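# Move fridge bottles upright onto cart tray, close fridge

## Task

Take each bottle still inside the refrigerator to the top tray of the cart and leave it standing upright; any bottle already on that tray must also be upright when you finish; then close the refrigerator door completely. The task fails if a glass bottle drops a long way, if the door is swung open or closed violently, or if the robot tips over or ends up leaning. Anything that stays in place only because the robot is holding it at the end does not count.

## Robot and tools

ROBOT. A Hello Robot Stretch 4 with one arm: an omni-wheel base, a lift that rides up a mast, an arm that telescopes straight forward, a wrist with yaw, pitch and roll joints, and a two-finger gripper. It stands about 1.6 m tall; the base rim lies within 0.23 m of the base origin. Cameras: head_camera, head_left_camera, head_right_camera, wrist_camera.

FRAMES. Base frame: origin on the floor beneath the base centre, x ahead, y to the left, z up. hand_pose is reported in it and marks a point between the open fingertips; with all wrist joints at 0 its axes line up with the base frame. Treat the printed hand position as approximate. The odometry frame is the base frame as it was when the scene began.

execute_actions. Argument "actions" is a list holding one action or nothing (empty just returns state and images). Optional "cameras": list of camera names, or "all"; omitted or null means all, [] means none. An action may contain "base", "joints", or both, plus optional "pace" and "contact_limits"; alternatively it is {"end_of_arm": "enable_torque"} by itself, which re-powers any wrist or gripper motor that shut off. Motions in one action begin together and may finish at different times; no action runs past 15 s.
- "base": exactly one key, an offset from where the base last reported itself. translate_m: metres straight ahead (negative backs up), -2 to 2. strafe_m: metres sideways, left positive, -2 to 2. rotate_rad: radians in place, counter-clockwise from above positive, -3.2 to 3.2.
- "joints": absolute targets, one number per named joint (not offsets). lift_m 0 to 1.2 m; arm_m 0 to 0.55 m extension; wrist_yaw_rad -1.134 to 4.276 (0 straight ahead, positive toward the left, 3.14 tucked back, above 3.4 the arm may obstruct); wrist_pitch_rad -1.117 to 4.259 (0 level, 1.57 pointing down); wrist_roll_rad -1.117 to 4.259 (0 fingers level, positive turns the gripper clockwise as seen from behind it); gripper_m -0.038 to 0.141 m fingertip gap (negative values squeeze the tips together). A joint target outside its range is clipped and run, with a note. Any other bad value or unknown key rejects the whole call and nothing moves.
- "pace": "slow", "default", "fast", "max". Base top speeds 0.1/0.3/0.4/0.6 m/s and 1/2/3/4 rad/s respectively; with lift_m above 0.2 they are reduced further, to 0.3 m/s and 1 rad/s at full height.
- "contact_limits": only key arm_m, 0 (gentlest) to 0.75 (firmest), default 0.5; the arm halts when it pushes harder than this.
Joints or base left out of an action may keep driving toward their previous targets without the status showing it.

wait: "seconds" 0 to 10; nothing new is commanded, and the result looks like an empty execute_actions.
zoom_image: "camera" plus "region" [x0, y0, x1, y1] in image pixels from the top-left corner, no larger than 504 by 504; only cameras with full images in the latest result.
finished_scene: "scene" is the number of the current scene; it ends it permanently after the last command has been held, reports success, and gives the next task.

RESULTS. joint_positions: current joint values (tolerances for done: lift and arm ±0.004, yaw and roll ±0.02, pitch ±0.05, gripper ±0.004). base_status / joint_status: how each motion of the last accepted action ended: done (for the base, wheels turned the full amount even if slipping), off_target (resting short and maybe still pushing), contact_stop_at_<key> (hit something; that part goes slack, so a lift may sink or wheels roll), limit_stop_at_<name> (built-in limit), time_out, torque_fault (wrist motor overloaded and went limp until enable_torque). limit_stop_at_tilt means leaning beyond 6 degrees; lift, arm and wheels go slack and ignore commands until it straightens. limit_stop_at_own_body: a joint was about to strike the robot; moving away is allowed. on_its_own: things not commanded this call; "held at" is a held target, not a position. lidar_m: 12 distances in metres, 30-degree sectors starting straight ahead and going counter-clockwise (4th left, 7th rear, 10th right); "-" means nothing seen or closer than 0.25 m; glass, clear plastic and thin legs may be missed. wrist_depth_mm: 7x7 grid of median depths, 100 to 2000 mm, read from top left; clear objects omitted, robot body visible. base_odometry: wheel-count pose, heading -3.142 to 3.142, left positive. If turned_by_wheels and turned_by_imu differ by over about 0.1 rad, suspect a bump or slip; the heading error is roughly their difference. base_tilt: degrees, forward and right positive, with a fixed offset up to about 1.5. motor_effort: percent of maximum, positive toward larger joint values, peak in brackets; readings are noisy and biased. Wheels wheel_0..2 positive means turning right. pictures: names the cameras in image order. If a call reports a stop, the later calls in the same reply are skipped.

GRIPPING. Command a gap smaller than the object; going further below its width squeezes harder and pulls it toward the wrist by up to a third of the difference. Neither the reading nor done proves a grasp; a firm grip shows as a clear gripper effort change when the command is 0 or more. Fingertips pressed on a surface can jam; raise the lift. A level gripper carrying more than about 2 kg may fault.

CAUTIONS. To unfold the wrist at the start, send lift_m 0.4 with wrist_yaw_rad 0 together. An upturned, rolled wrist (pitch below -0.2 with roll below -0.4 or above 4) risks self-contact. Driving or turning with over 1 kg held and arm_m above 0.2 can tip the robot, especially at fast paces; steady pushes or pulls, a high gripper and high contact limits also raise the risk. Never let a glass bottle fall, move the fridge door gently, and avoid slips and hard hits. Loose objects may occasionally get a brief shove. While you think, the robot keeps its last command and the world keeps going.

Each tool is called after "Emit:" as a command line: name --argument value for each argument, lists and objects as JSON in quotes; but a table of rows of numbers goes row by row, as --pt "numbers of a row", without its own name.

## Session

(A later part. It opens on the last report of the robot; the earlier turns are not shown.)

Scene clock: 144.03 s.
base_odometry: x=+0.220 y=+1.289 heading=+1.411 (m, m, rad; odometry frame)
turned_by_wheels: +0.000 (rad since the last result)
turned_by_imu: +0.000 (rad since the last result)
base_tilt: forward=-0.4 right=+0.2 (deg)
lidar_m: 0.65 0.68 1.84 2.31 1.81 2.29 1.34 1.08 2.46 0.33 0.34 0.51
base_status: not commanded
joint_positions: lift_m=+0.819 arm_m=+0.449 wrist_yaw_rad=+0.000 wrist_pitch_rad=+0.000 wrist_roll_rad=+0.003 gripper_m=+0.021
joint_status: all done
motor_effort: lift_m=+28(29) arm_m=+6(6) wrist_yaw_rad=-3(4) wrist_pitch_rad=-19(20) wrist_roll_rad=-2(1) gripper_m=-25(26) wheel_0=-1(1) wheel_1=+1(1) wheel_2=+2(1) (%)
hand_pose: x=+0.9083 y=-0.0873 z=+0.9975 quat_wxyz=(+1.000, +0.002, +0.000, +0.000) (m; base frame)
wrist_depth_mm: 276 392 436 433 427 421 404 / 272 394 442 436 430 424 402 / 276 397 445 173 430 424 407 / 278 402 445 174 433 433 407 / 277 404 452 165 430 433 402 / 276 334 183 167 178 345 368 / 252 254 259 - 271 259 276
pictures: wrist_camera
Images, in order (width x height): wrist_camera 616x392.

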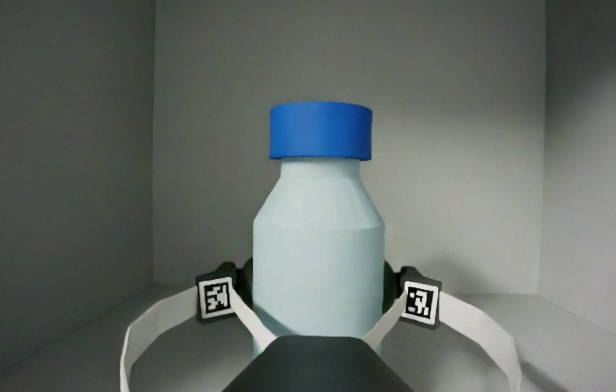

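Emit:
execute_actions --actions '[{"joints":{"arm_m":0.0}}]' --cameras '[]'

Emit:
execute_actions --actions '[{"base":{"rotate_rad":3.2},"joints":{"lift_m":0.95},"pace":"slow"}]'

Scene clock: 157.77 s.
base_odometry: x=+0.220 y=+1.289 heading=+1.411 (m, m, rad; odometry frame)
turned_by_wheels: +0.000 (rad since the last result)
turned_by_imu: +0.001 (rad since the last result)
base_tilt: forward=-0.4 right=+0.2 (deg)
lidar_m: 0.41 0.71 1.81 2.30 1.80 2.27 1.36 1.09 2.47 0.33 0.37 0.53
base_status: not commanded
joint_positions: lift_m=+0.819 arm_m=+0.001 wrist_yaw_rad=+0.000 wrist_pitch_rad=+0.000 wrist_roll_rad=+0.003 gripper_m=+0.021
joint_status: all done
motor_effort: lift_m=+28(28) arm_m=-7(6) wrist_yaw_rad=+1(3) wrist_pitch_rad=-20(20) wrist_roll_rad=-1(2) gripper_m=-23(26) wheel_0=-1(1) wheel_1=+1(1) wheel_2=+2(2) (%)
hand_pose: x=+0.4607 y=-0.0875 z=+0.9975 quat_wxyz=(+1.000, +0.002, +0.000, +0.000) (m; base frame)
wrist_depth_mm: 1025 462 585 580 574 530 430 / 1042 462 768 820 854 574 430 / 1060 462 778 173 842 564 436 / 1060 466 778 175 878 564 439 / 1060 473 591 165 539 539 436 / 1078 469 185 166 179 462 439 / 1078 473 707 - 878 539 442
pictures: none
No camera images: the call's "cameras" was empty. Leave "cameras" out to get every camera's image.

Scene clock: 162.27 s.
base_odometry: x=+0.220 y=+1.289 heading=-1.673 (m, m, rad; odometry frame)
turned_by_wheels: +3.200 (rad since the last result)
turned_by_imu: +3.206 (rad since the last result)
base_tilt: forward=-0.5 right=+0.3 (deg)
lidar_m: 0.38 1.06 2.47 0.33 0.37 0.54 0.67 1.28 1.88 2.28 1.78 0.40
base_status: done
joint_positions: lift_m=+0.949 arm_m=+0.001 wrist_yaw_rad=+0.000 wrist_pitch_rad=+0.000 wrist_roll_rad=+0.003 gripper_m=+0.021
joint_status: all done
motor_effort: lift_m=+29(29) arm_m=-7(7) wrist_yaw_rad=-1(0) wrist_pitch_rad=-19(20) wrist_roll_rad=+1(2) gripper_m=-23(23) wheel_0=-1(5) wheel_1=-1(5) wheel_2=-1(7) (%)
hand_pose: x=+0.4608 y=-0.0874 z=+1.1275 quat_wxyz=(+1.000, +0.002, +0.000, +0.000) (m; base frame)
wrist_depth_mm: - - - - - - - / - - - - - - - / - - - 172 - - - / - - - 175 - - - / - - - 165 - - - / 960 946 184 166 179 - - / 831 1281 1397 - - - -
pictures: head_camera, head_left_camera, head_right_camera, wrist_camera
Images, in order (width x height): head_camera 420x560, head_left_camera 420x672, head_right_camera 420x672, wrist_camera 616x392.

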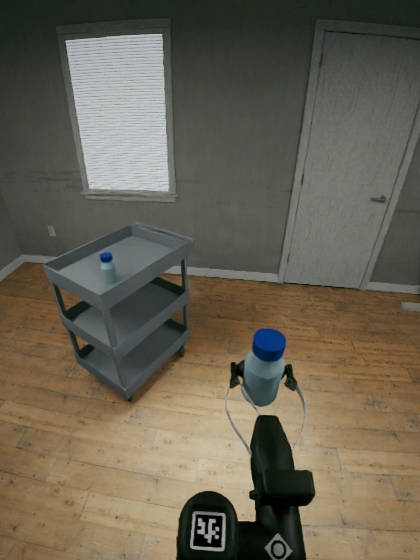

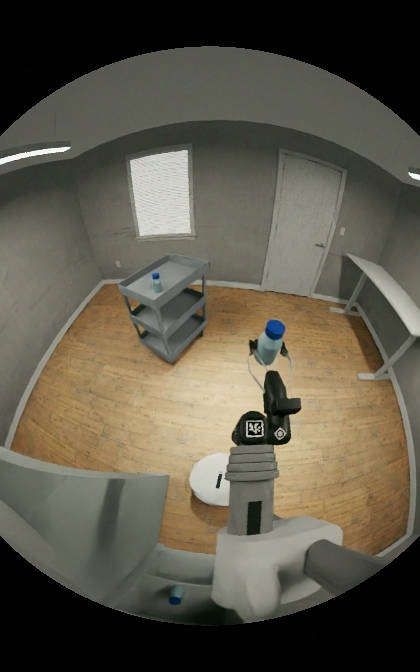

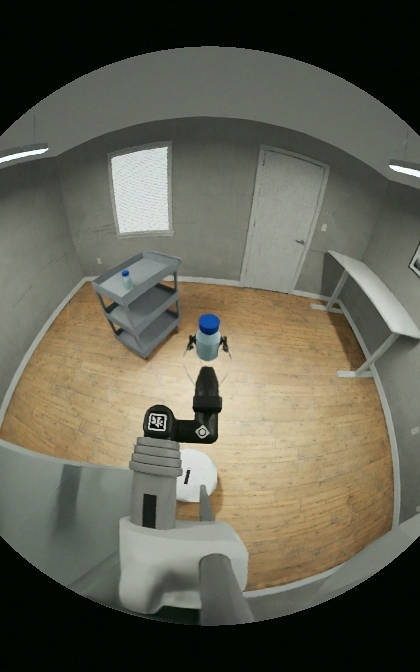

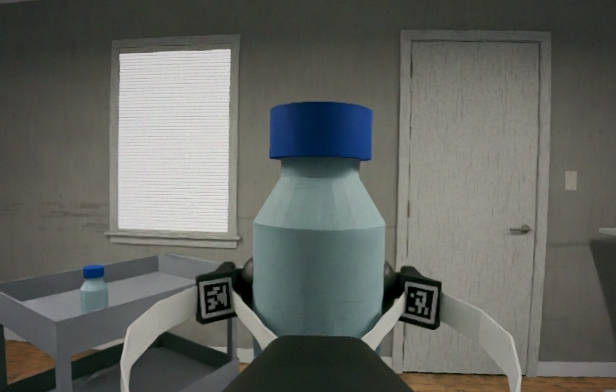

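Emit:
execute_actions --actions '[{"base":{"translate_m":0.3}}]' --cameras '[]'

Emit:
execute_actions --actions '[{"base":{"rotate_rad":0.45},"pace":"slow"}]' --cameras '[]'

Emit:
execute_actions --actions '[{"base":{"translate_m":0.35}}]'

Scene clock: 174.07 s.
base_odometry: x=+0.190 y=+0.991 heading=-1.673 (m, m, rad; odometry frame)
turned_by_wheels: +0.000 (rad since the last result)
turned_by_imu: +0.001 (rad since the last result)
base_tilt: forward=-0.3 right=+0.3 (deg)
lidar_m: 0.39 0.83 2.44 2.35 0.46 0.53 0.98 1.62 2.34 1.85 1.65 0.42
base_status: done
joint_positions: lift_m=+0.949 arm_m=+0.001 wrist_yaw_rad=+0.000 wrist_pitch_rad=+0.000 wrist_roll_rad=+0.003 gripper_m=+0.021
joint_status: not commanded
motor_effort: lift_m=+28(29) arm_m=-7(7) wrist_yaw_rad=-1(0) wrist_pitch_rad=-19(19) wrist_roll_rad=-1(1) gripper_m=-24(24) wheel_0=+0(5) wheel_1=+1(0) wheel_2=+1(10) (%)
hand_pose: x=+0.4608 y=-0.0874 z=+1.1275 quat_wxyz=(+1.000, +0.002, +0.000, +0.000) (m; base frame)
wrist_depth_mm: - - 1983 1983 1863 1921 1863 / - - - 1921 1983 1921 1863 / - - - 172 1921 1921 1808 / - - - 175 1921 1808 1863 / - - - 165 1921 1921 1756 / 1008 1060 185 166 178 1921 1863 / 676 768 - - 1808 1983 1808
pictures: none
No camera images: the call's "cameras" was empty. Leave "cameras" out to get every camera's image.

Scene clock: 175.70 s.
base_odometry: x=+0.190 y=+0.991 heading=-1.223 (m, m, rad; odometry frame)
turned_by_wheels: +0.450 (rad since the last result)
turned_by_imu: +0.451 (rad since the last result)
base_tilt: forward=-0.4 right=+0.3 (deg)
lidar_m: 0.39 1.04 2.36 0.45 0.49 0.99 1.62 2.19 2.31 1.64 2.26 0.40
base_status: done
joint_positions: lift_m=+0.949 arm_m=+0.001 wrist_yaw_rad=+0.000 wrist_pitch_rad=+0.000 wrist_roll_rad=+0.003 gripper_m=+0.021
joint_status: not commanded
motor_effort: lift_m=+28(28) arm_m=-7(7) wrist_yaw_rad=-2(1) wrist_pitch_rad=-19(19) wrist_roll_rad=-1(2) gripper_m=-24(24) wheel_0=+0(6) wheel_1=+0(7) wheel_2=-1(4) (%)
hand_pose: x=+0.4608 y=-0.0874 z=+1.1275 quat_wxyz=(+1.000, +0.002, +0.000, +0.000) (m; base frame)
wrist_depth_mm: - - - - 1983 1756 1618 / - - - - 1983 1756 1661 / - - - 172 1983 1756 1618 / - - - 174 1921 1708 1576 / - - - 165 1921 1808 1661 / - - 184 166 178 1708 1618 / - - 676 - 1921 1808 1576
pictures: none
No camera images: the call's "cameras" was empty. Leave "cameras" out to get every camera's image.

Scene clock: 178.33 s.
base_odometry: x=+0.309 y=+0.662 heading=-1.223 (m, m, rad; odometry frame)
turned_by_wheels: +0.000 (rad since the last result)
turned_by_imu: -0.001 (rad since the last result)
base_tilt: forward=-0.3 right=+0.2 (deg)
lidar_m: 0.38 0.51 2.19 2.29 0.62 0.67 1.35 2.58 1.73 1.77 1.95 0.39
base_status: done
joint_positions: lift_m=+0.949 arm_m=+0.001 wrist_yaw_rad=+0.000 wrist_pitch_rad=+0.000 wrist_roll_rad=+0.003 gripper_m=+0.021
joint_status: not commanded
motor_effort: lift_m=+28(28) arm_m=-7(7) wrist_yaw_rad=-1(2) wrist_pitch_rad=-19(19) wrist_roll_rad=-1(0) gripper_m=-26(26) wheel_0=-1(5) wheel_1=-1(3) wheel_2=+0(7) (%)
hand_pose: x=+0.4607 y=-0.0874 z=+1.1275 quat_wxyz=(+1.000, +0.002, +0.000, +0.000) (m; base frame)
wrist_depth_mm: 1863 - - 1863 1661 1430 1336 / 1921 - - 1863 1618 1499 1336 / 1921 - - 172 1576 1499 1366 / 1863 - - 175 1708 1537 1336 / 1921 - - 165 1661 1499 1366 / 1863 - 185 166 178 1464 1397 / 1808 699 778 - 723 654 1366
pictures: head_camera, head_left_camera, head_right_camera, wrist_camera
Images, in order (width x height): head_camera 420x560, head_left_camera 420x672, head_right_camera 420x672, wrist_camera 616x392.

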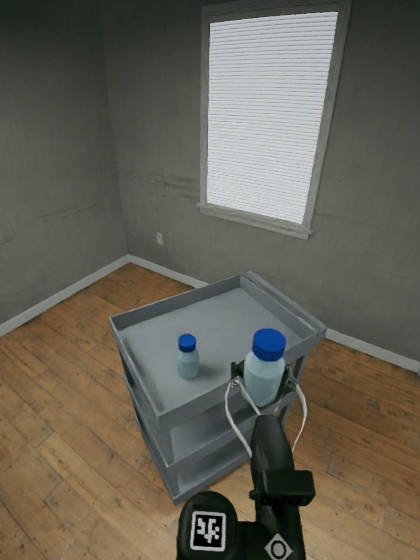

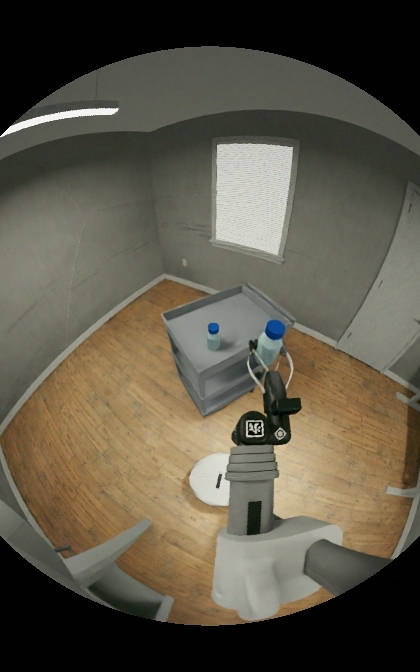

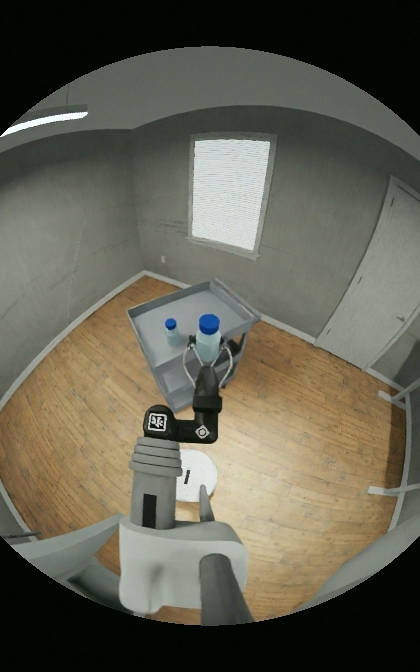

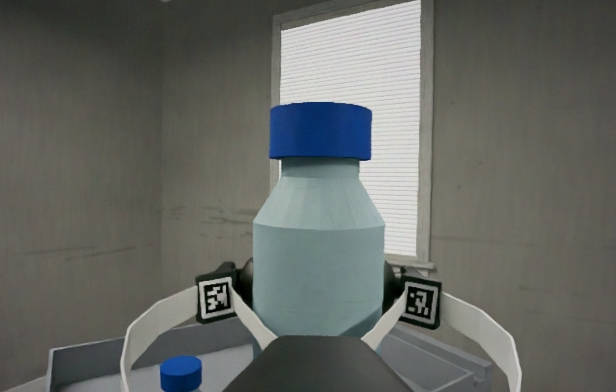

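Emit:
execute_actions --actions '[{"joints":{"arm_m":0.38}}]' --cameras '[]'

Emit:
execute_actions --actions '[{"joints":{"lift_m":0.8},"pace":"slow"}]' --cameras '["head_camera","wrist_camera","head_right_camera"]'

Scene clock: 188.57 s.
base_odometry: x=+0.309 y=+0.662 heading=-1.223 (m, m, rad; odometry frame)
turned_by_wheels: +0.000 (rad since the last result)
turned_by_imu: +0.001 (rad since the last result)
base_tilt: forward=-0.5 right=+0.3 (deg)
lidar_m: 0.47 0.50 2.20 2.30 0.64 0.67 1.32 2.61 1.75 1.79 1.94 0.73
base_status: not commanded
joint_positions: lift_m=+0.949 arm_m=+0.379 wrist_yaw_rad=+0.000 wrist_pitch_rad=+0.000 wrist_roll_rad=+0.003 gripper_m=+0.021
joint_status: all done
motor_effort: lift_m=+28(28) arm_m=+7(10) wrist_yaw_rad=-1(1) wrist_pitch_rad=-19(19) wrist_roll_rad=-1(1) gripper_m=-25(24) wheel_0=-1(1) wheel_1=-1(1) wheel_2=+0(0) (%)
hand_pose: x=+0.8382 y=-0.0874 z=+1.1275 quat_wxyz=(+1.000, +0.002, +0.000, +0.000) (m; base frame)
wrist_depth_mm: 1756 - 1863 1499 1336 1205 1098 / 1756 - 1808 1499 1308 1182 1060 / 1808 - 1808 172 1255 1205 1098 / 1708 - 1863 175 1336 1205 1078 / 1756 - 1863 165 1281 1205 1098 / 1808 - 183 166 178 1160 1098 / 1756 - 1921 - 1336 1229 1118
pictures: none
No camera images: the call's "cameras" was empty. Leave "cameras" out to get every camera's image.

Scene clock: 190.60 s.
base_odometry: x=+0.309 y=+0.662 heading=-1.223 (m, m, rad; odometry frame)
turned_by_wheels: +0.000 (rad since the last result)
turned_by_imu: +0.000 (rad since the last result)
base_tilt: forward=-0.4 right=+0.4 (deg)
lidar_m: 0.49 0.48 2.20 2.31 0.62 0.66 1.35 2.60 1.74 1.78 1.94 0.73
base_status: not commanded
joint_positions: lift_m=+0.800 arm_m=+0.379 wrist_yaw_rad=+0.000 wrist_pitch_rad=+0.000 wrist_roll_rad=+0.003 gripper_m=+0.021
joint_status: all done
motor_effort: lift_m=+17(26) arm_m=+7(6) wrist_yaw_rad=-1(1) wrist_pitch_rad=-19(18) wrist_roll_rad=-1(2) gripper_m=-24(24) wheel_0=-1(1) wheel_1=-1(1) wheel_2=+0(0) (%)
hand_pose: x=+0.8382 y=-0.0874 z=+0.9785 quat_wxyz=(+1.000, +0.002, +0.000, +0.000) (m; base frame)
wrist_depth_mm: 1708 - 1808 1499 1397 1229 1098 / 1661 - 1808 1537 1366 1205 1078 / 1708 - 1756 172 1281 1229 1118 / 1756 - 1808 175 1366 1229 1098 / 1808 - 1863 165 1308 1229 1078 / 1808 - 184 166 178 1182 1118 / 392 433 462 - 424 357 351
pictures: head_camera, head_right_camera, wrist_camera
Images, in order (width x height): head_camera 420x560, head_right_camera 420x672, wrist_camera 616x392.

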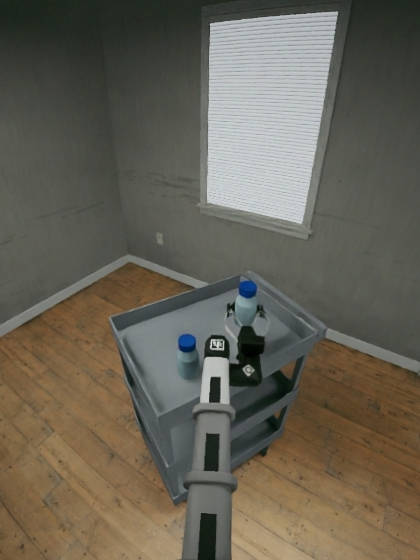

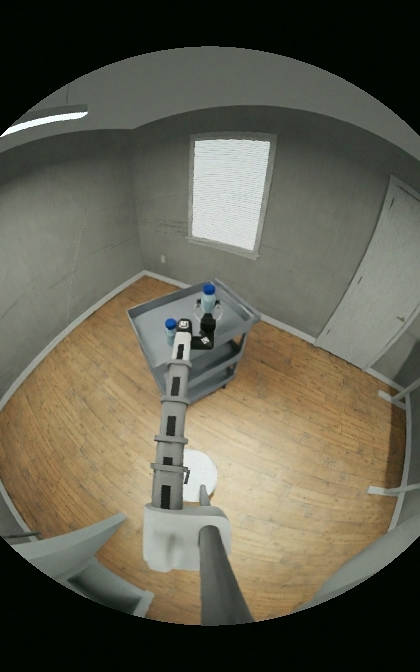

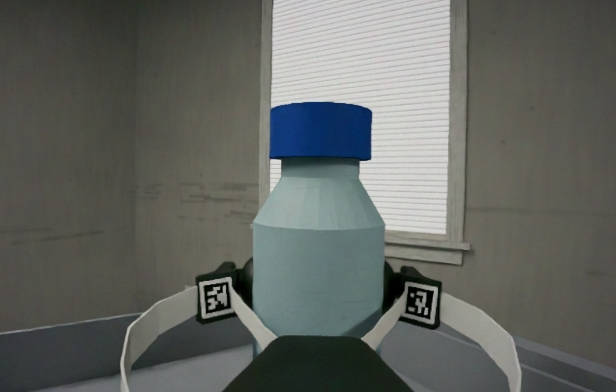

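Emit:
execute_actions --actions '[{"joints":{"lift_m":0.71},"pace":"slow"}]' --cameras '["head_camera","wrist_camera"]'

Scene clock: 199.60 s.
base_odometry: x=+0.309 y=+0.662 heading=-1.223 (m, m, rad; odometry frame)
turned_by_wheels: +0.000 (rad since the last result)
turned_by_imu: +0.001 (rad since the last result)
base_tilt: forward=-0.4 right=+0.2 (deg)
lidar_m: 0.49 0.48 2.21 2.27 0.63 0.68 1.35 2.60 1.75 1.79 1.96 0.73
base_status: not commanded
joint_positions: lift_m=+0.729 arm_m=+0.379 wrist_yaw_rad=+0.000 wrist_pitch_rad=-0.011 wrist_roll_rad=+0.006 gripper_m=+0.021
joint_status: lift_m contact_stop (moved -0.071 of -0.090)
on_its_own: lift_m is slack since a contact_stop (your +0.710 is given up)
motor_effort: lift_m=+16(17) arm_m=+6(7) wrist_yaw_rad=-1(4) wrist_pitch_rad=+14(33) wrist_roll_rad=-9(11) gripper_m=-25(25) wheel_0=-1(1) wheel_1=-1(1) wheel_2=-2(2) (%)
hand_pose: x=+0.8383 y=-0.0873 z=+0.9107 quat_wxyz=(+1.000, +0.003, -0.006, +0.000) (m; base frame)
wrist_depth_mm: 1708 - 1808 1576 1336 1205 1078 / 1756 - 1863 1537 1366 1205 1098 / 1808 - 1808 172 1308 1205 1060 / 1756 - 1863 175 1336 1229 1098 / 1756 - 1808 165 462 1229 1098 / 384 421 184 166 178 332 347 / 351 347 362 - 377 340 301
pictures: head_camera, wrist_camera
Images, in order (width x height): head_camera 420x560, wrist_camera 616x392.

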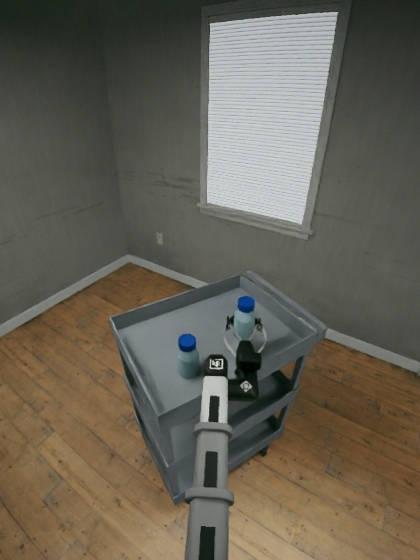

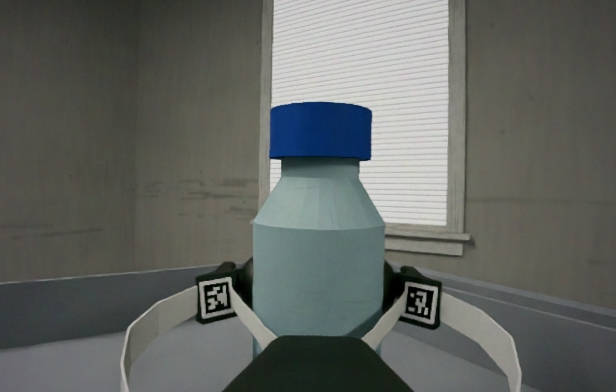

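Emit:
execute_actions --actions '[{"joints":{"lift_m":0.86}}]' --cameras '[]'

Emit:
execute_actions --actions '[{"base":{"strafe_m":-0.3},"joints":{"arm_m":0.0}}]' --cameras '[]'

Emit:
execute_actions --actions '[{"base":{"rotate_rad":0.6},"pace":"slow"}]' --cameras '[]'

Emit:
execute_actions --actions '[{"base":{"strafe_m":-0.2},"joints":{"arm_m":0.1}}]'

Scene clock: 222.17 s.
base_odometry: x=+0.309 y=+0.662 heading=-1.223 (m, m, rad; odometry frame)
turned_by_wheels: +0.000 (rad since the last result)
turned_by_imu: +0.001 (rad since the last result)
base_tilt: forward=-0.4 right=+0.4 (deg)
lidar_m: 0.50 0.49 2.21 2.27 0.64 0.69 1.35 2.60 1.72 1.79 1.94 0.74
base_status: not commanded
joint_positions: lift_m=+0.859 arm_m=+0.379 wrist_yaw_rad=+0.000 wrist_pitch_rad=+0.000 wrist_roll_rad=+0.003 gripper_m=+0.021
joint_status: all done
motor_effort: lift_m=+29(29) arm_m=+6(5) wrist_yaw_rad=-2(4) wrist_pitch_rad=-19(23) wrist_roll_rad=+1(5) gripper_m=-25(24) wheel_0=-1(1) wheel_1=-1(1) wheel_2=-2(2) (%)
hand_pose: x=+0.8384 y=-0.0873 z=+1.0375 quat_wxyz=(+1.000, +0.001, +0.000, +0.000) (m; base frame)
wrist_depth_mm: 1708 - 1808 1537 1336 1205 1078 / 1708 - 1863 1464 1336 1205 1118 / 1756 - 1808 173 1336 1229 1098 / 1808 - 1863 174 1336 1205 1118 / 1808 - 1808 166 1255 1205 1098 / 1808 - 184 166 178 1182 1098 / 1756 462 504 - 484 1160 1098
pictures: none
No camera images: the call's "cameras" was empty. Leave "cameras" out to get every camera's image.

Scene clock: 224.50 s.
base_odometry: x=+0.027 y=+0.560 heading=-1.223 (m, m, rad; odometry frame)
turned_by_wheels: +0.000 (rad since the last result)
turned_by_imu: +0.000 (rad since the last result)
base_tilt: forward=-0.4 right=+0.4 (deg)
lidar_m: 0.39 0.60 2.48 2.55 0.87 1.39 2.08 2.35 1.48 1.51 1.79 0.43
base_status: done
joint_positions: lift_m=+0.859 arm_m=+0.001 wrist_yaw_rad=+0.000 wrist_pitch_rad=+0.000 wrist_roll_rad=+0.003 gripper_m=+0.021
joint_status: all done
motor_effort: lift_m=+28(29) arm_m=-7(6) wrist_yaw_rad=+0(2) wrist_pitch_rad=-19(19) wrist_roll_rad=+2(1) gripper_m=-25(23) wheel_0=-1(10) wheel_1=+0(11) wheel_2=-1(1) (%)
hand_pose: x=+0.4608 y=-0.0874 z=+1.0375 quat_wxyz=(+1.000, +0.001, +0.000, +0.000) (m; base frame)
wrist_depth_mm: - - - 1708 1499 1366 1229 / - - - 1661 1537 1308 1229 / - - - 172 1464 1366 1205 / - - - 174 1537 1366 1229 / - - - 165 211 1397 1229 / 759 820 185 166 179 1336 1255 / 569 484 530 - 1464 1397 1205
pictures: none
No camera images: the call's "cameras" was empty. Leave "cameras" out to get every camera's image.

Scene clock: 226.33 s.
base_odometry: x=+0.027 y=+0.560 heading=-0.624 (m, m, rad; odometry frame)
turned_by_wheels: +0.599 (rad since the last result)
turned_by_imu: +0.601 (rad since the last result)
base_tilt: forward=-0.5 right=+0.3 (deg)
lidar_m: 0.38 2.46 2.62 0.88 1.41 2.11 2.30 1.47 1.54 1.76 1.72 0.40
base_status: done
joint_positions: lift_m=+0.859 arm_m=+0.001 wrist_yaw_rad=+0.000 wrist_pitch_rad=+0.000 wrist_roll_rad=+0.003 gripper_m=+0.021
joint_status: not commanded
motor_effort: lift_m=+28(28) arm_m=-7(7) wrist_yaw_rad=+0(1) wrist_pitch_rad=-19(20) wrist_roll_rad=-1(0) gripper_m=-24(23) wheel_0=-2(2) wheel_1=-2(2) wheel_2=-2(4) (%)
hand_pose: x=+0.4608 y=-0.0874 z=+1.0375 quat_wxyz=(+1.000, +0.001, +0.000, +0.000) (m; base frame)
wrist_depth_mm: 1808 - - - - 1756 1430 / 1921 - - - - 1863 1464 / 1921 - - 172 - 1863 1499 / - - - 174 - 1863 1464 / 1921 - - 165 - 1808 1537 / 1921 - 184 167 178 750 691 / 1921 - 554 - 627 597 580
pictures: none
No camera images: the call's "cameras" was empty. Leave "cameras" out to get every camera's image.

Scene clock: 228.27 s.
base_odometry: x=-0.090 y=+0.397 heading=-0.624 (m, m, rad; odometry frame)
turned_by_wheels: +0.000 (rad since the last result)
turned_by_imu: +0.001 (rad since the last result)
base_tilt: forward=-0.3 right=+0.2 (deg)
lidar_m: 0.49 0.64 2.73 1.08 1.59 2.31 2.20 1.36 1.46 1.58 1.54 0.66
base_status: done
joint_positions: lift_m=+0.859 arm_m=+0.099 wrist_yaw_rad=+0.000 wrist_pitch_rad=+0.000 wrist_roll_rad=+0.003 gripper_m=+0.021
joint_status: all done
motor_effort: lift_m=+28(28) arm_m=+7(6) wrist_yaw_rad=-1(0) wrist_pitch_rad=-19(19) wrist_roll_rad=-1(1) gripper_m=-22(24) wheel_0=+1(7) wheel_1=+2(5) wheel_2=+0(2) (%)
hand_pose: x=+0.5582 y=-0.0875 z=+1.0376 quat_wxyz=(+1.000, +0.001, +0.000, +0.000) (m; base frame)
wrist_depth_mm: 1921 - - - - 1537 1255 / 1808 - - - - 1618 1229 / 1921 - - 172 1983 1618 1281 / 1921 - - 175 - 1576 1255 / 1921 - - 165 1863 1576 1281 / 1921 609 184 167 178 1430 1255 / 508 462 585 - 609 500 1229
pictures: head_camera, head_left_camera, head_right_camera, wrist_camera
Images, in order (width x height): head_camera 420x560, head_left_camera 420x672, head_right_camera 420x672, wrist_camera 616x392.

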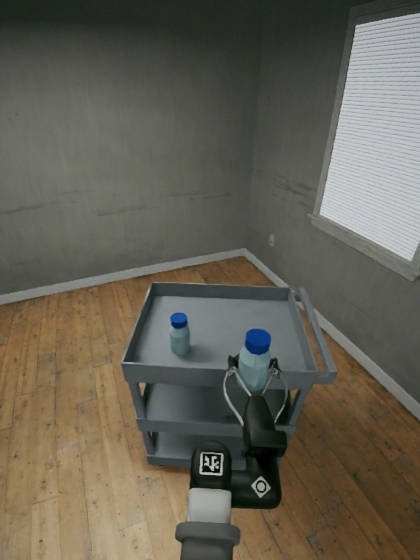

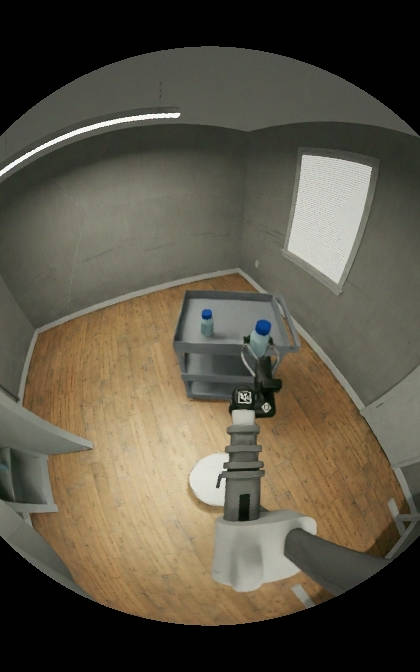

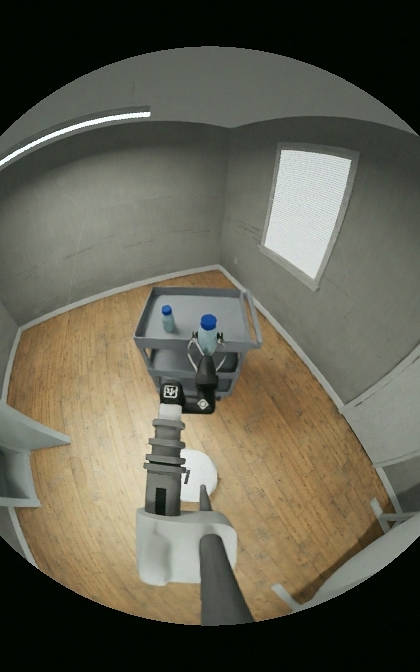

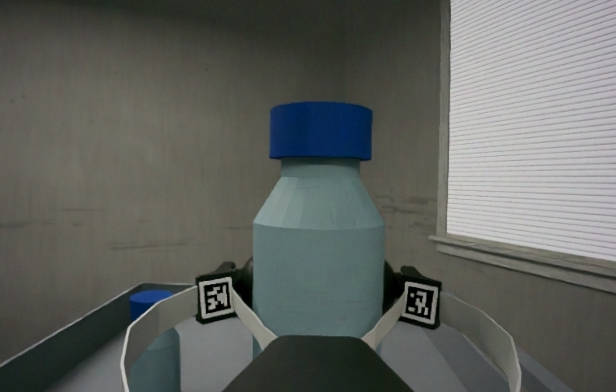

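Emit:
execute_actions --actions '[{"joints":{"arm_m":0.52}}]' --cameras '[]'

Emit:
execute_actions --actions '[{"joints":{"lift_m":0.7},"pace":"slow"}]' --cameras '["head_camera","wrist_camera"]'

Scene clock: 246.60 s.
base_odometry: x=-0.090 y=+0.397 heading=-0.624 (m, m, rad; odometry frame)
turned_by_wheels: +0.000 (rad since the last result)
turned_by_imu: +0.001 (rad since the last result)
base_tilt: forward=-0.3 right=+0.3 (deg)
lidar_m: 0.62 0.65 2.73 1.07 1.57 2.31 2.21 1.35 1.44 1.57 1.54 0.66
base_status: not commanded
joint_positions: lift_m=+0.859 arm_m=+0.519 wrist_yaw_rad=+0.000 wrist_pitch_rad=+0.000 wrist_roll_rad=+0.003 gripper_m=+0.021
joint_status: all done
motor_effort: lift_m=+28(28) arm_m=+6(7) wrist_yaw_rad=+0(0) wrist_pitch_rad=-19(19) wrist_roll_rad=+1(1) gripper_m=-23(25) wheel_0=+1(1) wheel_1=+2(2) wheel_2=+0(0) (%)
hand_pose: x=+0.9782 y=-0.0874 z=+1.0376 quat_wxyz=(+1.000, +0.001, +0.000, +0.000) (m; base frame)
wrist_depth_mm: 1618 1756 1863 - 1808 1308 1078 / 1537 1756 1983 - 1863 1308 1078 / 1618 1708 1983 172 1661 1366 1098 / 1661 1756 1921 175 1756 1336 1098 / 1661 1808 1921 165 1576 1397 1118 / 1661 1708 183 166 178 1229 1118 / 1661 1708 1983 - 1576 1336 1098
pictures: none
No camera images: the call's "cameras" was empty. Leave "cameras" out to get every camera's image.

Scene clock: 248.70 s.
base_odometry: x=-0.090 y=+0.397 heading=-0.624 (m, m, rad; odometry frame)
turned_by_wheels: +0.000 (rad since the last result)
turned_by_imu: +0.000 (rad since the last result)
base_tilt: forward=-0.5 right=+0.3 (deg)
lidar_m: 0.61 0.64 2.70 1.04 1.60 2.31 2.22 1.37 1.45 1.56 1.53 0.67
base_status: not commanded
joint_positions: lift_m=+0.700 arm_m=+0.519 wrist_yaw_rad=+0.000 wrist_pitch_rad=+0.000 wrist_roll_rad=+0.003 gripper_m=+0.021
joint_status: all done
motor_effort: lift_m=+17(28) arm_m=+6(7) wrist_yaw_rad=-1(2) wrist_pitch_rad=-19(19) wrist_roll_rad=-1(1) gripper_m=-25(25) wheel_0=+1(1) wheel_1=+2(2) wheel_2=+0(0) (%)
hand_pose: x=+0.9782 y=-0.0874 z=+0.8785 quat_wxyz=(+1.000, +0.001, +0.000, +0.000) (m; base frame)
wrist_depth_mm: 1618 1756 1863 - 1863 1308 1078 / 1618 1808 1921 - 1808 1336 1078 / 1618 1756 1921 172 1756 1366 1098 / 1618 1808 1983 175 1808 1336 1098 / 362 359 355 165 351 353 1025 / 362 359 185 166 178 353 325 / 264 260 270 - 282 268 286
pictures: head_camera, wrist_camera
Images, in order (width x height): head_camera 420x560, wrist_camera 616x392.

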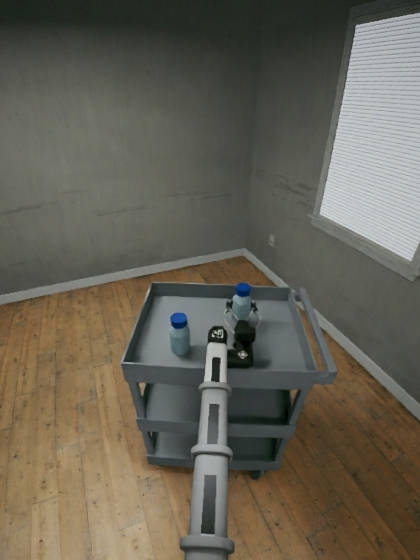

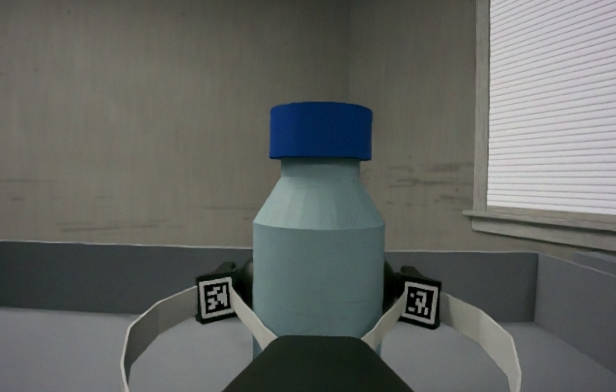

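Emit:
execute_actions --actions '[{"joints":{"lift_m":0.665},"pace":"slow"}]' --cameras '["wrist_camera"]'

Scene clock: 254.50 s.
base_odometry: x=-0.090 y=+0.397 heading=-0.624 (m, m, rad; odometry frame)
turned_by_wheels: +0.000 (rad since the last result)
turned_by_imu: +0.001 (rad since the last result)
base_tilt: forward=-0.4 right=+0.2 (deg)
lidar_m: 0.62 0.64 2.72 1.09 1.59 2.31 2.21 1.34 1.48 1.59 1.55 0.64
base_status: not commanded
joint_positions: lift_m=+0.666 arm_m=+0.519 wrist_yaw_rad=+0.000 wrist_pitch_rad=-0.004 wrist_roll_rad=+0.003 gripper_m=+0.021
joint_status: all done
motor_effort: lift_m=+13(17) arm_m=+7(6) wrist_yaw_rad=-1(2) wrist_pitch_rad=-7(19) wrist_roll_rad=+1(0) gripper_m=-24(23) wheel_0=+1(1) wheel_1=+2(2) wheel_2=+0(0) (%)
hand_pose: x=+0.9782 y=-0.0874 z=+0.8450 quat_wxyz=(+1.000, +0.001, -0.002, +0.000) (m; base frame)
wrist_depth_mm: 1618 1708 1921 - 1863 1366 1098 / 1576 1708 1863 - 1808 1366 1098 / 1576 1708 1863 174 1708 1336 1138 / 1618 1756 1863 175 1808 1308 1098 / 362 357 357 165 351 353 330 / 287 294 183 167 179 285 301 / 204 202 208 - 219 210 216
pictures: wrist_camera
Images, in order (width x height): wrist_camera 616x392.

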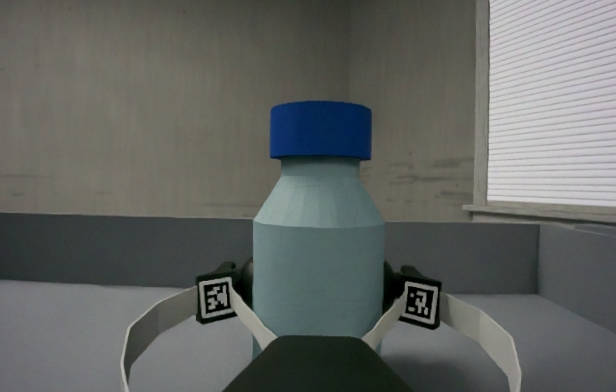

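Emit:
execute_actions --actions '[{"joints":{"gripper_m":0.13}}]' --cameras '[]'

Emit:
execute_actions --actions '[{"joints":{"lift_m":0.87}}]' --cameras '[]'

Emit:
execute_actions --actions '[{"joints":{"arm_m":0}}]' --cameras '["head_camera"]'

Emit:
execute_actions --actions '[{"base":{"rotate_rad":2.035}}]' --cameras '[]'

Emit:
execute_actions --actions '[{"base":{"strafe_m":-0.17},"joints":{"lift_m":0.45}}]' --cameras '[]'

Emit:
execute_actions --actions '[{"base":{"translate_m":0.5}}]'

Scene clock: 272.27 s.
base_odometry: x=-0.090 y=+0.397 heading=-0.624 (m, m, rad; odometry frame)
turned_by_wheels: +0.000 (rad since the last result)
turned_by_imu: +0.001 (rad since the last result)
base_tilt: forward=-0.5 right=+0.5 (deg)
lidar_m: 0.62 0.65 2.73 1.08 1.57 2.31 2.19 1.37 1.44 1.61 1.55 0.66
base_status: not commanded
joint_positions: lift_m=+0.666 arm_m=+0.519 wrist_yaw_rad=+0.000 wrist_pitch_rad=-0.005 wrist_roll_rad=+0.003 gripper_m=+0.130
joint_status: all done
motor_effort: lift_m=+13(13) arm_m=+7(7) wrist_yaw_rad=+0(2) wrist_pitch_rad=-4(7) wrist_roll_rad=+0(2) gripper_m=+0(23) wheel_0=+1(1) wheel_1=+2(2) wheel_2=+0(0) (%)
hand_pose: x=+0.9782 y=-0.0874 z=+0.8453 quat_wxyz=(+1.000, +0.001, -0.003, +0.000) (m; base frame)
wrist_depth_mm: 1576 1756 1863 - 1808 1336 1078 / 1576 1756 1863 - 1863 1366 1118 / 1618 1756 1983 189 1756 1336 1098 / 1618 1808 1921 191 1756 1336 1118 / 359 357 355 182 353 353 329 / 287 274 207 181 196 263 301 / 204 204 208 - 219 212 216
pictures: none
No camera images: the call's "cameras" was empty. Leave "cameras" out to get every camera's image.

Scene clock: 274.20 s.
base_odometry: x=-0.090 y=+0.397 heading=-0.624 (m, m, rad; odometry frame)
turned_by_wheels: +0.000 (rad since the last result)
turned_by_imu: +0.000 (rad since the last result)
base_tilt: forward=-0.4 right=+0.4 (deg)
lidar_m: 0.63 0.66 2.70 1.06 1.59 2.32 2.23 1.34 1.47 1.58 1.54 0.67
base_status: not commanded
joint_positions: lift_m=+0.870 arm_m=+0.519 wrist_yaw_rad=+0.000 wrist_pitch_rad=-0.004 wrist_roll_rad=+0.003 gripper_m=+0.130
joint_status: all done
motor_effort: lift_m=+27(27) arm_m=+6(7) wrist_yaw_rad=-1(1) wrist_pitch_rad=-5(6) wrist_roll_rad=-2(1) gripper_m=+1(2) wheel_0=+1(0) wheel_1=+1(2) wheel_2=+0(0) (%)
hand_pose: x=+0.9782 y=-0.0874 z=+1.0490 quat_wxyz=(+1.000, +0.001, -0.002, +0.000) (m; base frame)
wrist_depth_mm: 1576 1708 1921 - 1756 1336 1098 / 1576 1756 1921 - 1808 1308 1098 / 1618 1708 1863 - 1808 1366 1118 / 1618 1708 1983 - 1921 1336 1098 / 1576 1756 1983 - 1863 1255 1138 / 1576 1708 1863 - 1708 1255 1098 / 1661 1708 - - 1708 1308 1098
pictures: none
No camera images: the call's "cameras" was empty. Leave "cameras" out to get every camera's image.

Scene clock: 276.77 s.
base_odometry: x=-0.090 y=+0.397 heading=-0.624 (m, m, rad; odometry frame)
turned_by_wheels: +0.000 (rad since the last result)
turned_by_imu: +0.001 (rad since the last result)
base_tilt: forward=-0.4 right=+0.5 (deg)
lidar_m: 0.59 0.66 2.71 1.10 1.60 2.33 2.21 1.38 1.47 1.58 1.53 0.65
base_status: not commanded
joint_positions: lift_m=+0.870 arm_m=+0.001 wrist_yaw_rad=+0.000 wrist_pitch_rad=-0.004 wrist_roll_rad=+0.003 gripper_m=+0.130
joint_status: all done
motor_effort: lift_m=+27(27) arm_m=-7(9) wrist_yaw_rad=+0(2) wrist_pitch_rad=-7(7) wrist_roll_rad=+0(1) gripper_m=+0(1) wheel_0=+1(1) wheel_1=+2(2) wheel_2=+0(0) (%)
hand_pose: x=+0.4607 y=-0.0874 z=+1.0489 quat_wxyz=(+1.000, +0.001, -0.002, +0.000) (m; base frame)
wrist_depth_mm: 1983 - - - - 1537 1308 / 1983 - - - - 1661 1336 / 1921 - - - - 1537 1336 / - - - - - 1576 1336 / - - - - - 1576 1308 / 1921 741 564 707 759 654 1308 / 530 564 615 - 676 530 1281
pictures: head_camera
Images, in order (width x height): head_camera 420x560.

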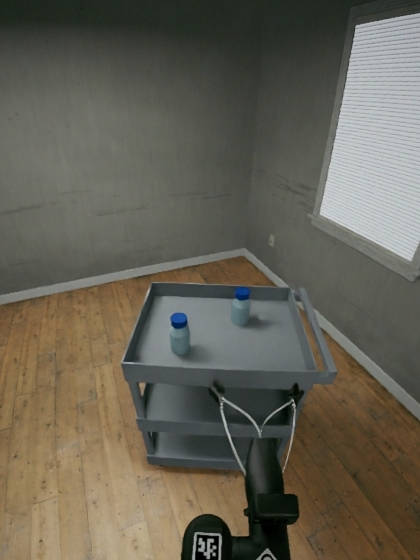

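Scene clock: 279.07 s.
base_odometry: x=-0.090 y=+0.397 heading=+1.411 (m, m, rad; odometry frame)
turned_by_wheels: +2.035 (rad since the last result)
turned_by_imu: +2.039 (rad since the last result)
base_tilt: forward=-0.3 right=+0.5 (deg)
lidar_m: 1.58 2.19 2.24 1.39 1.43 1.65 1.57 0.66 0.62 0.65 2.66 1.08
base_status: done
joint_positions: lift_m=+0.870 arm_m=+0.001 wrist_yaw_rad=+0.000 wrist_pitch_rad=-0.004 wrist_roll_rad=+0.003 gripper_m=+0.130
joint_status: not commanded
motor_effort: lift_m=+26(27) arm_m=-7(7) wrist_yaw_rad=-1(0) wrist_pitch_rad=-7(7) wrist_roll_rad=+0(0) gripper_m=-1(1) wheel_0=+0(5) wheel_1=+1(1) wheel_2=+0(8) (%)
hand_pose: x=+0.4607 y=-0.0874 z=+1.0489 quat_wxyz=(+1.000, +0.001, -0.002, +0.000) (m; base frame)
wrist_depth_mm: 1921 1921 1863 1464 1366 931 723 / 1921 1983 1983 1756 1756 931 723 / 1983 1921 1983 1808 1576 946 715 / 1863 - 1863 1863 1808 960 715 / 1983 1983 1921 1921 1537 866 723 / 1983 1921 1921 1661 1397 732 723 / - 1921 - - 1397 878 1863
pictures: none
No camera images: the call's "cameras" was empty. Leave "cameras" out to get every camera's image.

Scene clock: 281.77 s.
base_odometry: x=+0.078 y=+0.370 heading=+1.411 (m, m, rad; odometry frame)
turned_by_wheels: +0.000 (rad since the last result)
turned_by_imu: +0.000 (rad since the last result)
base_tilt: forward=-0.3 right=+0.2 (deg)
lidar_m: 1.33 2.22 2.44 1.55 1.63 1.63 1.56 0.53 0.45 0.47 2.47 0.98
base_status: done
joint_positions: lift_m=+0.450 arm_m=+0.001 wrist_yaw_rad=+0.000 wrist_pitch_rad=-0.004 wrist_roll_rad=+0.003 gripper_m=+0.130
joint_status: all done
motor_effort: lift_m=+15(25) arm_m=-7(7) wrist_yaw_rad=-1(1) wrist_pitch_rad=-7(7) wrist_roll_rad=+2(1) gripper_m=-2(1) wheel_0=+0(7) wheel_1=+0(9) wheel_2=+0(0) (%)
hand_pose: x=+0.4607 y=-0.0874 z=+0.6298 quat_wxyz=(+1.000, +0.001, -0.002, +0.000) (m; base frame)
wrist_depth_mm: 1983 1921 1983 1618 1255 759 1921 / - 1921 1921 1808 1255 750 1921 / 1983 1863 1863 1756 1255 759 1863 / - 1983 1983 1808 1229 759 1863 / 1983 1983 1618 1808 1205 1921 1983 / 1863 1808 1397 1618 891 723 1921 / 1366 1336 1430 - 960 732 1430
pictures: none
No camera images: the call's "cameras" was empty. Leave "cameras" out to get every camera's image.

Scene clock: 284.93 s.
base_odometry: x=+0.157 y=+0.864 heading=+1.412 (m, m, rad; odometry frame)
turned_by_wheels: +0.000 (rad since the last result)
turned_by_imu: -0.001 (rad since the last result)
base_tilt: forward=-0.4 right=+0.4 (deg)
lidar_m: 1.09 1.72 2.34 1.81 1.65 2.14 1.08 0.73 0.76 2.37 2.40 0.55
base_status: done
joint_positions: lift_m=+0.450 arm_m=+0.001 wrist_yaw_rad=+0.000 wrist_pitch_rad=-0.004 wrist_roll_rad=+0.003 gripper_m=+0.130
joint_status: not commanded
motor_effort: lift_m=+15(15) arm_m=-7(7) wrist_yaw_rad=+0(1) wrist_pitch_rad=-6(7) wrist_roll_rad=+0(0) gripper_m=+0(1) wheel_0=+0(4) wheel_1=+0(11) wheel_2=+1(11) (%)
hand_pose: x=+0.4607 y=-0.0874 z=+0.6298 quat_wxyz=(+1.000, +0.001, -0.002, +0.000) (m; base frame)
wrist_depth_mm: 1430 1430 991 1281 991 569 394 / 1430 1430 931 1308 904 564 397 / 1464 1464 976 1281 991 569 397 / 1499 1430 976 1308 991 564 399 / 1499 1464 931 1308 946 521 392 / 1464 1464 904 1308 878 449 389 / 1308 1366 976 - 904 525 382
pictures: head_camera, head_left_camera, head_right_camera, wrist_camera
Images, in order (width x height): head_camera 420x560, head_left_camera 420x672, head_right_camera 420x672, wrist_camera 616x392.

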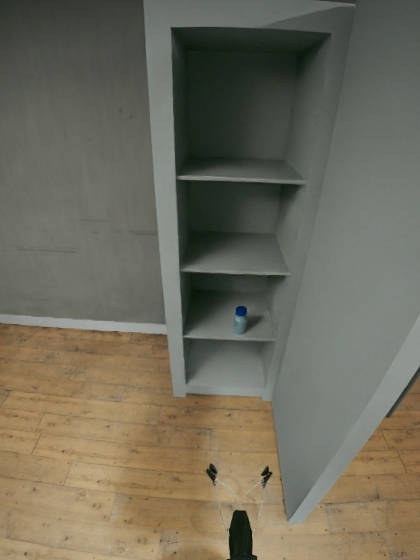

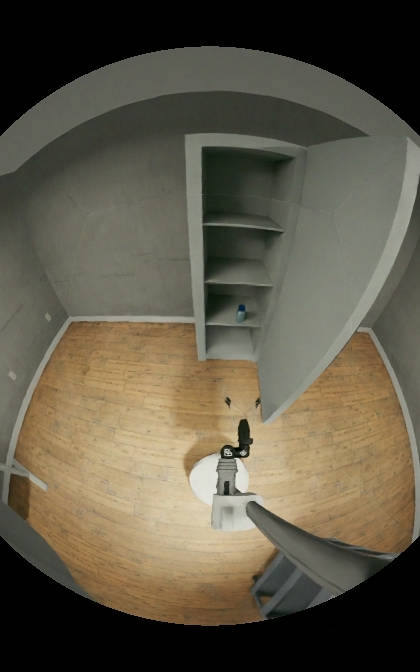

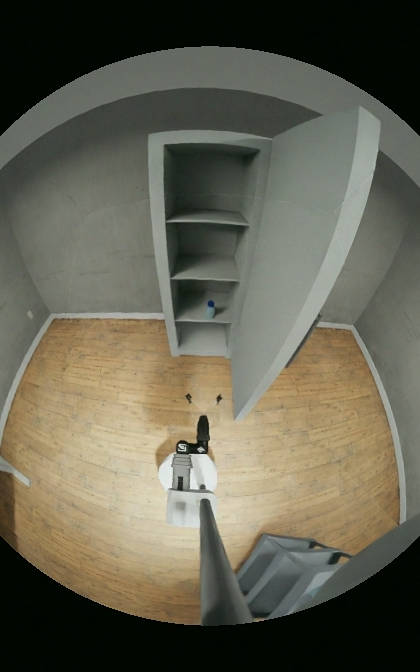

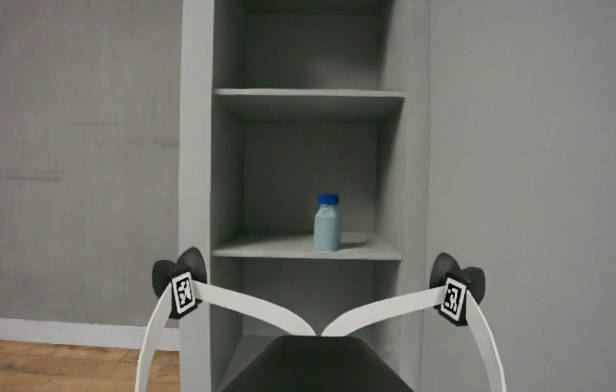

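Emit:
execute_actions --actions '[{"base":{"rotate_rad":-0.03},"joints":{"lift_m":0.4}}]' --cameras '[]'

Emit:
execute_actions --actions '[{"base":{"translate_m":0.3},"joints":{"arm_m":0.25}}]' --cameras '["head_left_camera","wrist_camera"]'

Scene clock: 295.97 s.
base_odometry: x=+0.157 y=+0.864 heading=+1.382 (m, m, rad; odometry frame)
turned_by_wheels: -0.030 (rad since the last result)
turned_by_imu: -0.029 (rad since the last result)
base_tilt: forward=-0.4 right=+0.3 (deg)
lidar_m: 1.09 1.72 2.27 1.99 1.66 2.19 2.05 0.76 0.72 2.39 2.46 0.57
base_status: done
joint_positions: lift_m=+0.400 arm_m=+0.001 wrist_yaw_rad=+0.000 wrist_pitch_rad=-0.004 wrist_roll_rad=+0.003 gripper_m=+0.130
joint_status: all done
motor_effort: lift_m=+15(15) arm_m=-7(7) wrist_yaw_rad=+1(0) wrist_pitch_rad=-7(7) wrist_roll_rad=+0(1) gripper_m=-3(1) wheel_0=-1(1) wheel_1=+0(10) wheel_2=+0(4) (%)
hand_pose: x=+0.4607 y=-0.0874 z=+0.5798 quat_wxyz=(+1.000, +0.001, -0.002, +0.000) (m; base frame)
wrist_depth_mm: 1430 1430 1098 1281 891 517 368 / 1397 1430 976 1118 891 517 368 / 1430 1464 1138 1366 878 512 368 / 1430 1499 1182 1336 904 521 370 / 1430 1430 1025 1336 904 480 368 / 1430 1366 891 1336 788 418 364 / 1229 1205 1008 - 809 488 359
pictures: none
No camera images: the call's "cameras" was empty. Leave "cameras" out to get every camera's image.

Scene clock: 298.43 s.
base_odometry: x=+0.214 y=+1.159 heading=+1.382 (m, m, rad; odometry frame)
turned_by_wheels: +0.000 (rad since the last result)
turned_by_imu: +0.000 (rad since the last result)
base_tilt: forward=-0.5 right=+0.3 (deg)
lidar_m: 0.78 0.81 1.85 2.36 1.77 2.21 1.34 0.96 2.51 2.37 0.33 0.44
base_status: done
joint_positions: lift_m=+0.400 arm_m=+0.249 wrist_yaw_rad=+0.000 wrist_pitch_rad=-0.004 wrist_roll_rad=+0.003 gripper_m=+0.130
joint_status: all done
motor_effort: lift_m=+15(15) arm_m=+6(8) wrist_yaw_rad=-1(0) wrist_pitch_rad=-7(7) wrist_roll_rad=+0(0) gripper_m=-1(1) wheel_0=+1(5) wheel_1=+0(11) wheel_2=+1(9) (%)
hand_pose: x=+0.7082 y=-0.0874 z=+0.5799 quat_wxyz=(+1.000, +0.001, -0.002, +0.000) (m; base frame)
wrist_depth_mm: 392 574 634 627 597 382 340 / 389 585 778 768 759 384 345 / 392 591 768 778 750 384 345 / 397 603 778 410 741 382 345 / 394 517 621 404 591 355 349 / 373 364 413 377 384 347 351 / 402 554 788 - 603 364 351
pictures: head_left_camera, wrist_camera
Images, in order (width x height): head_left_camera 420x672, wrist_camera 616x392.

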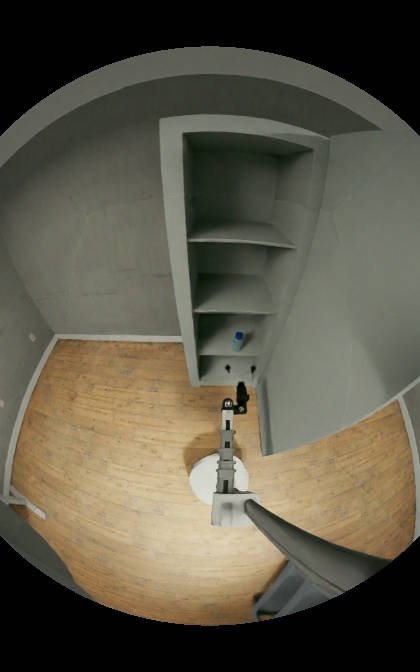

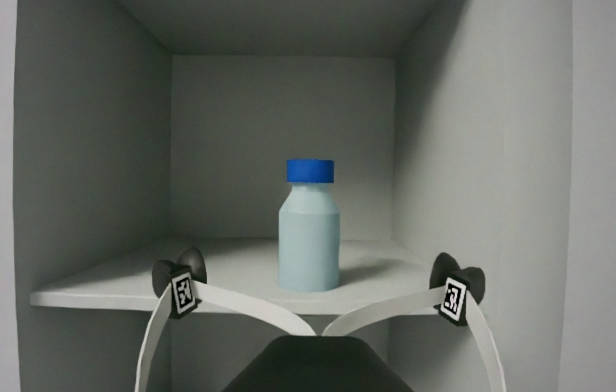

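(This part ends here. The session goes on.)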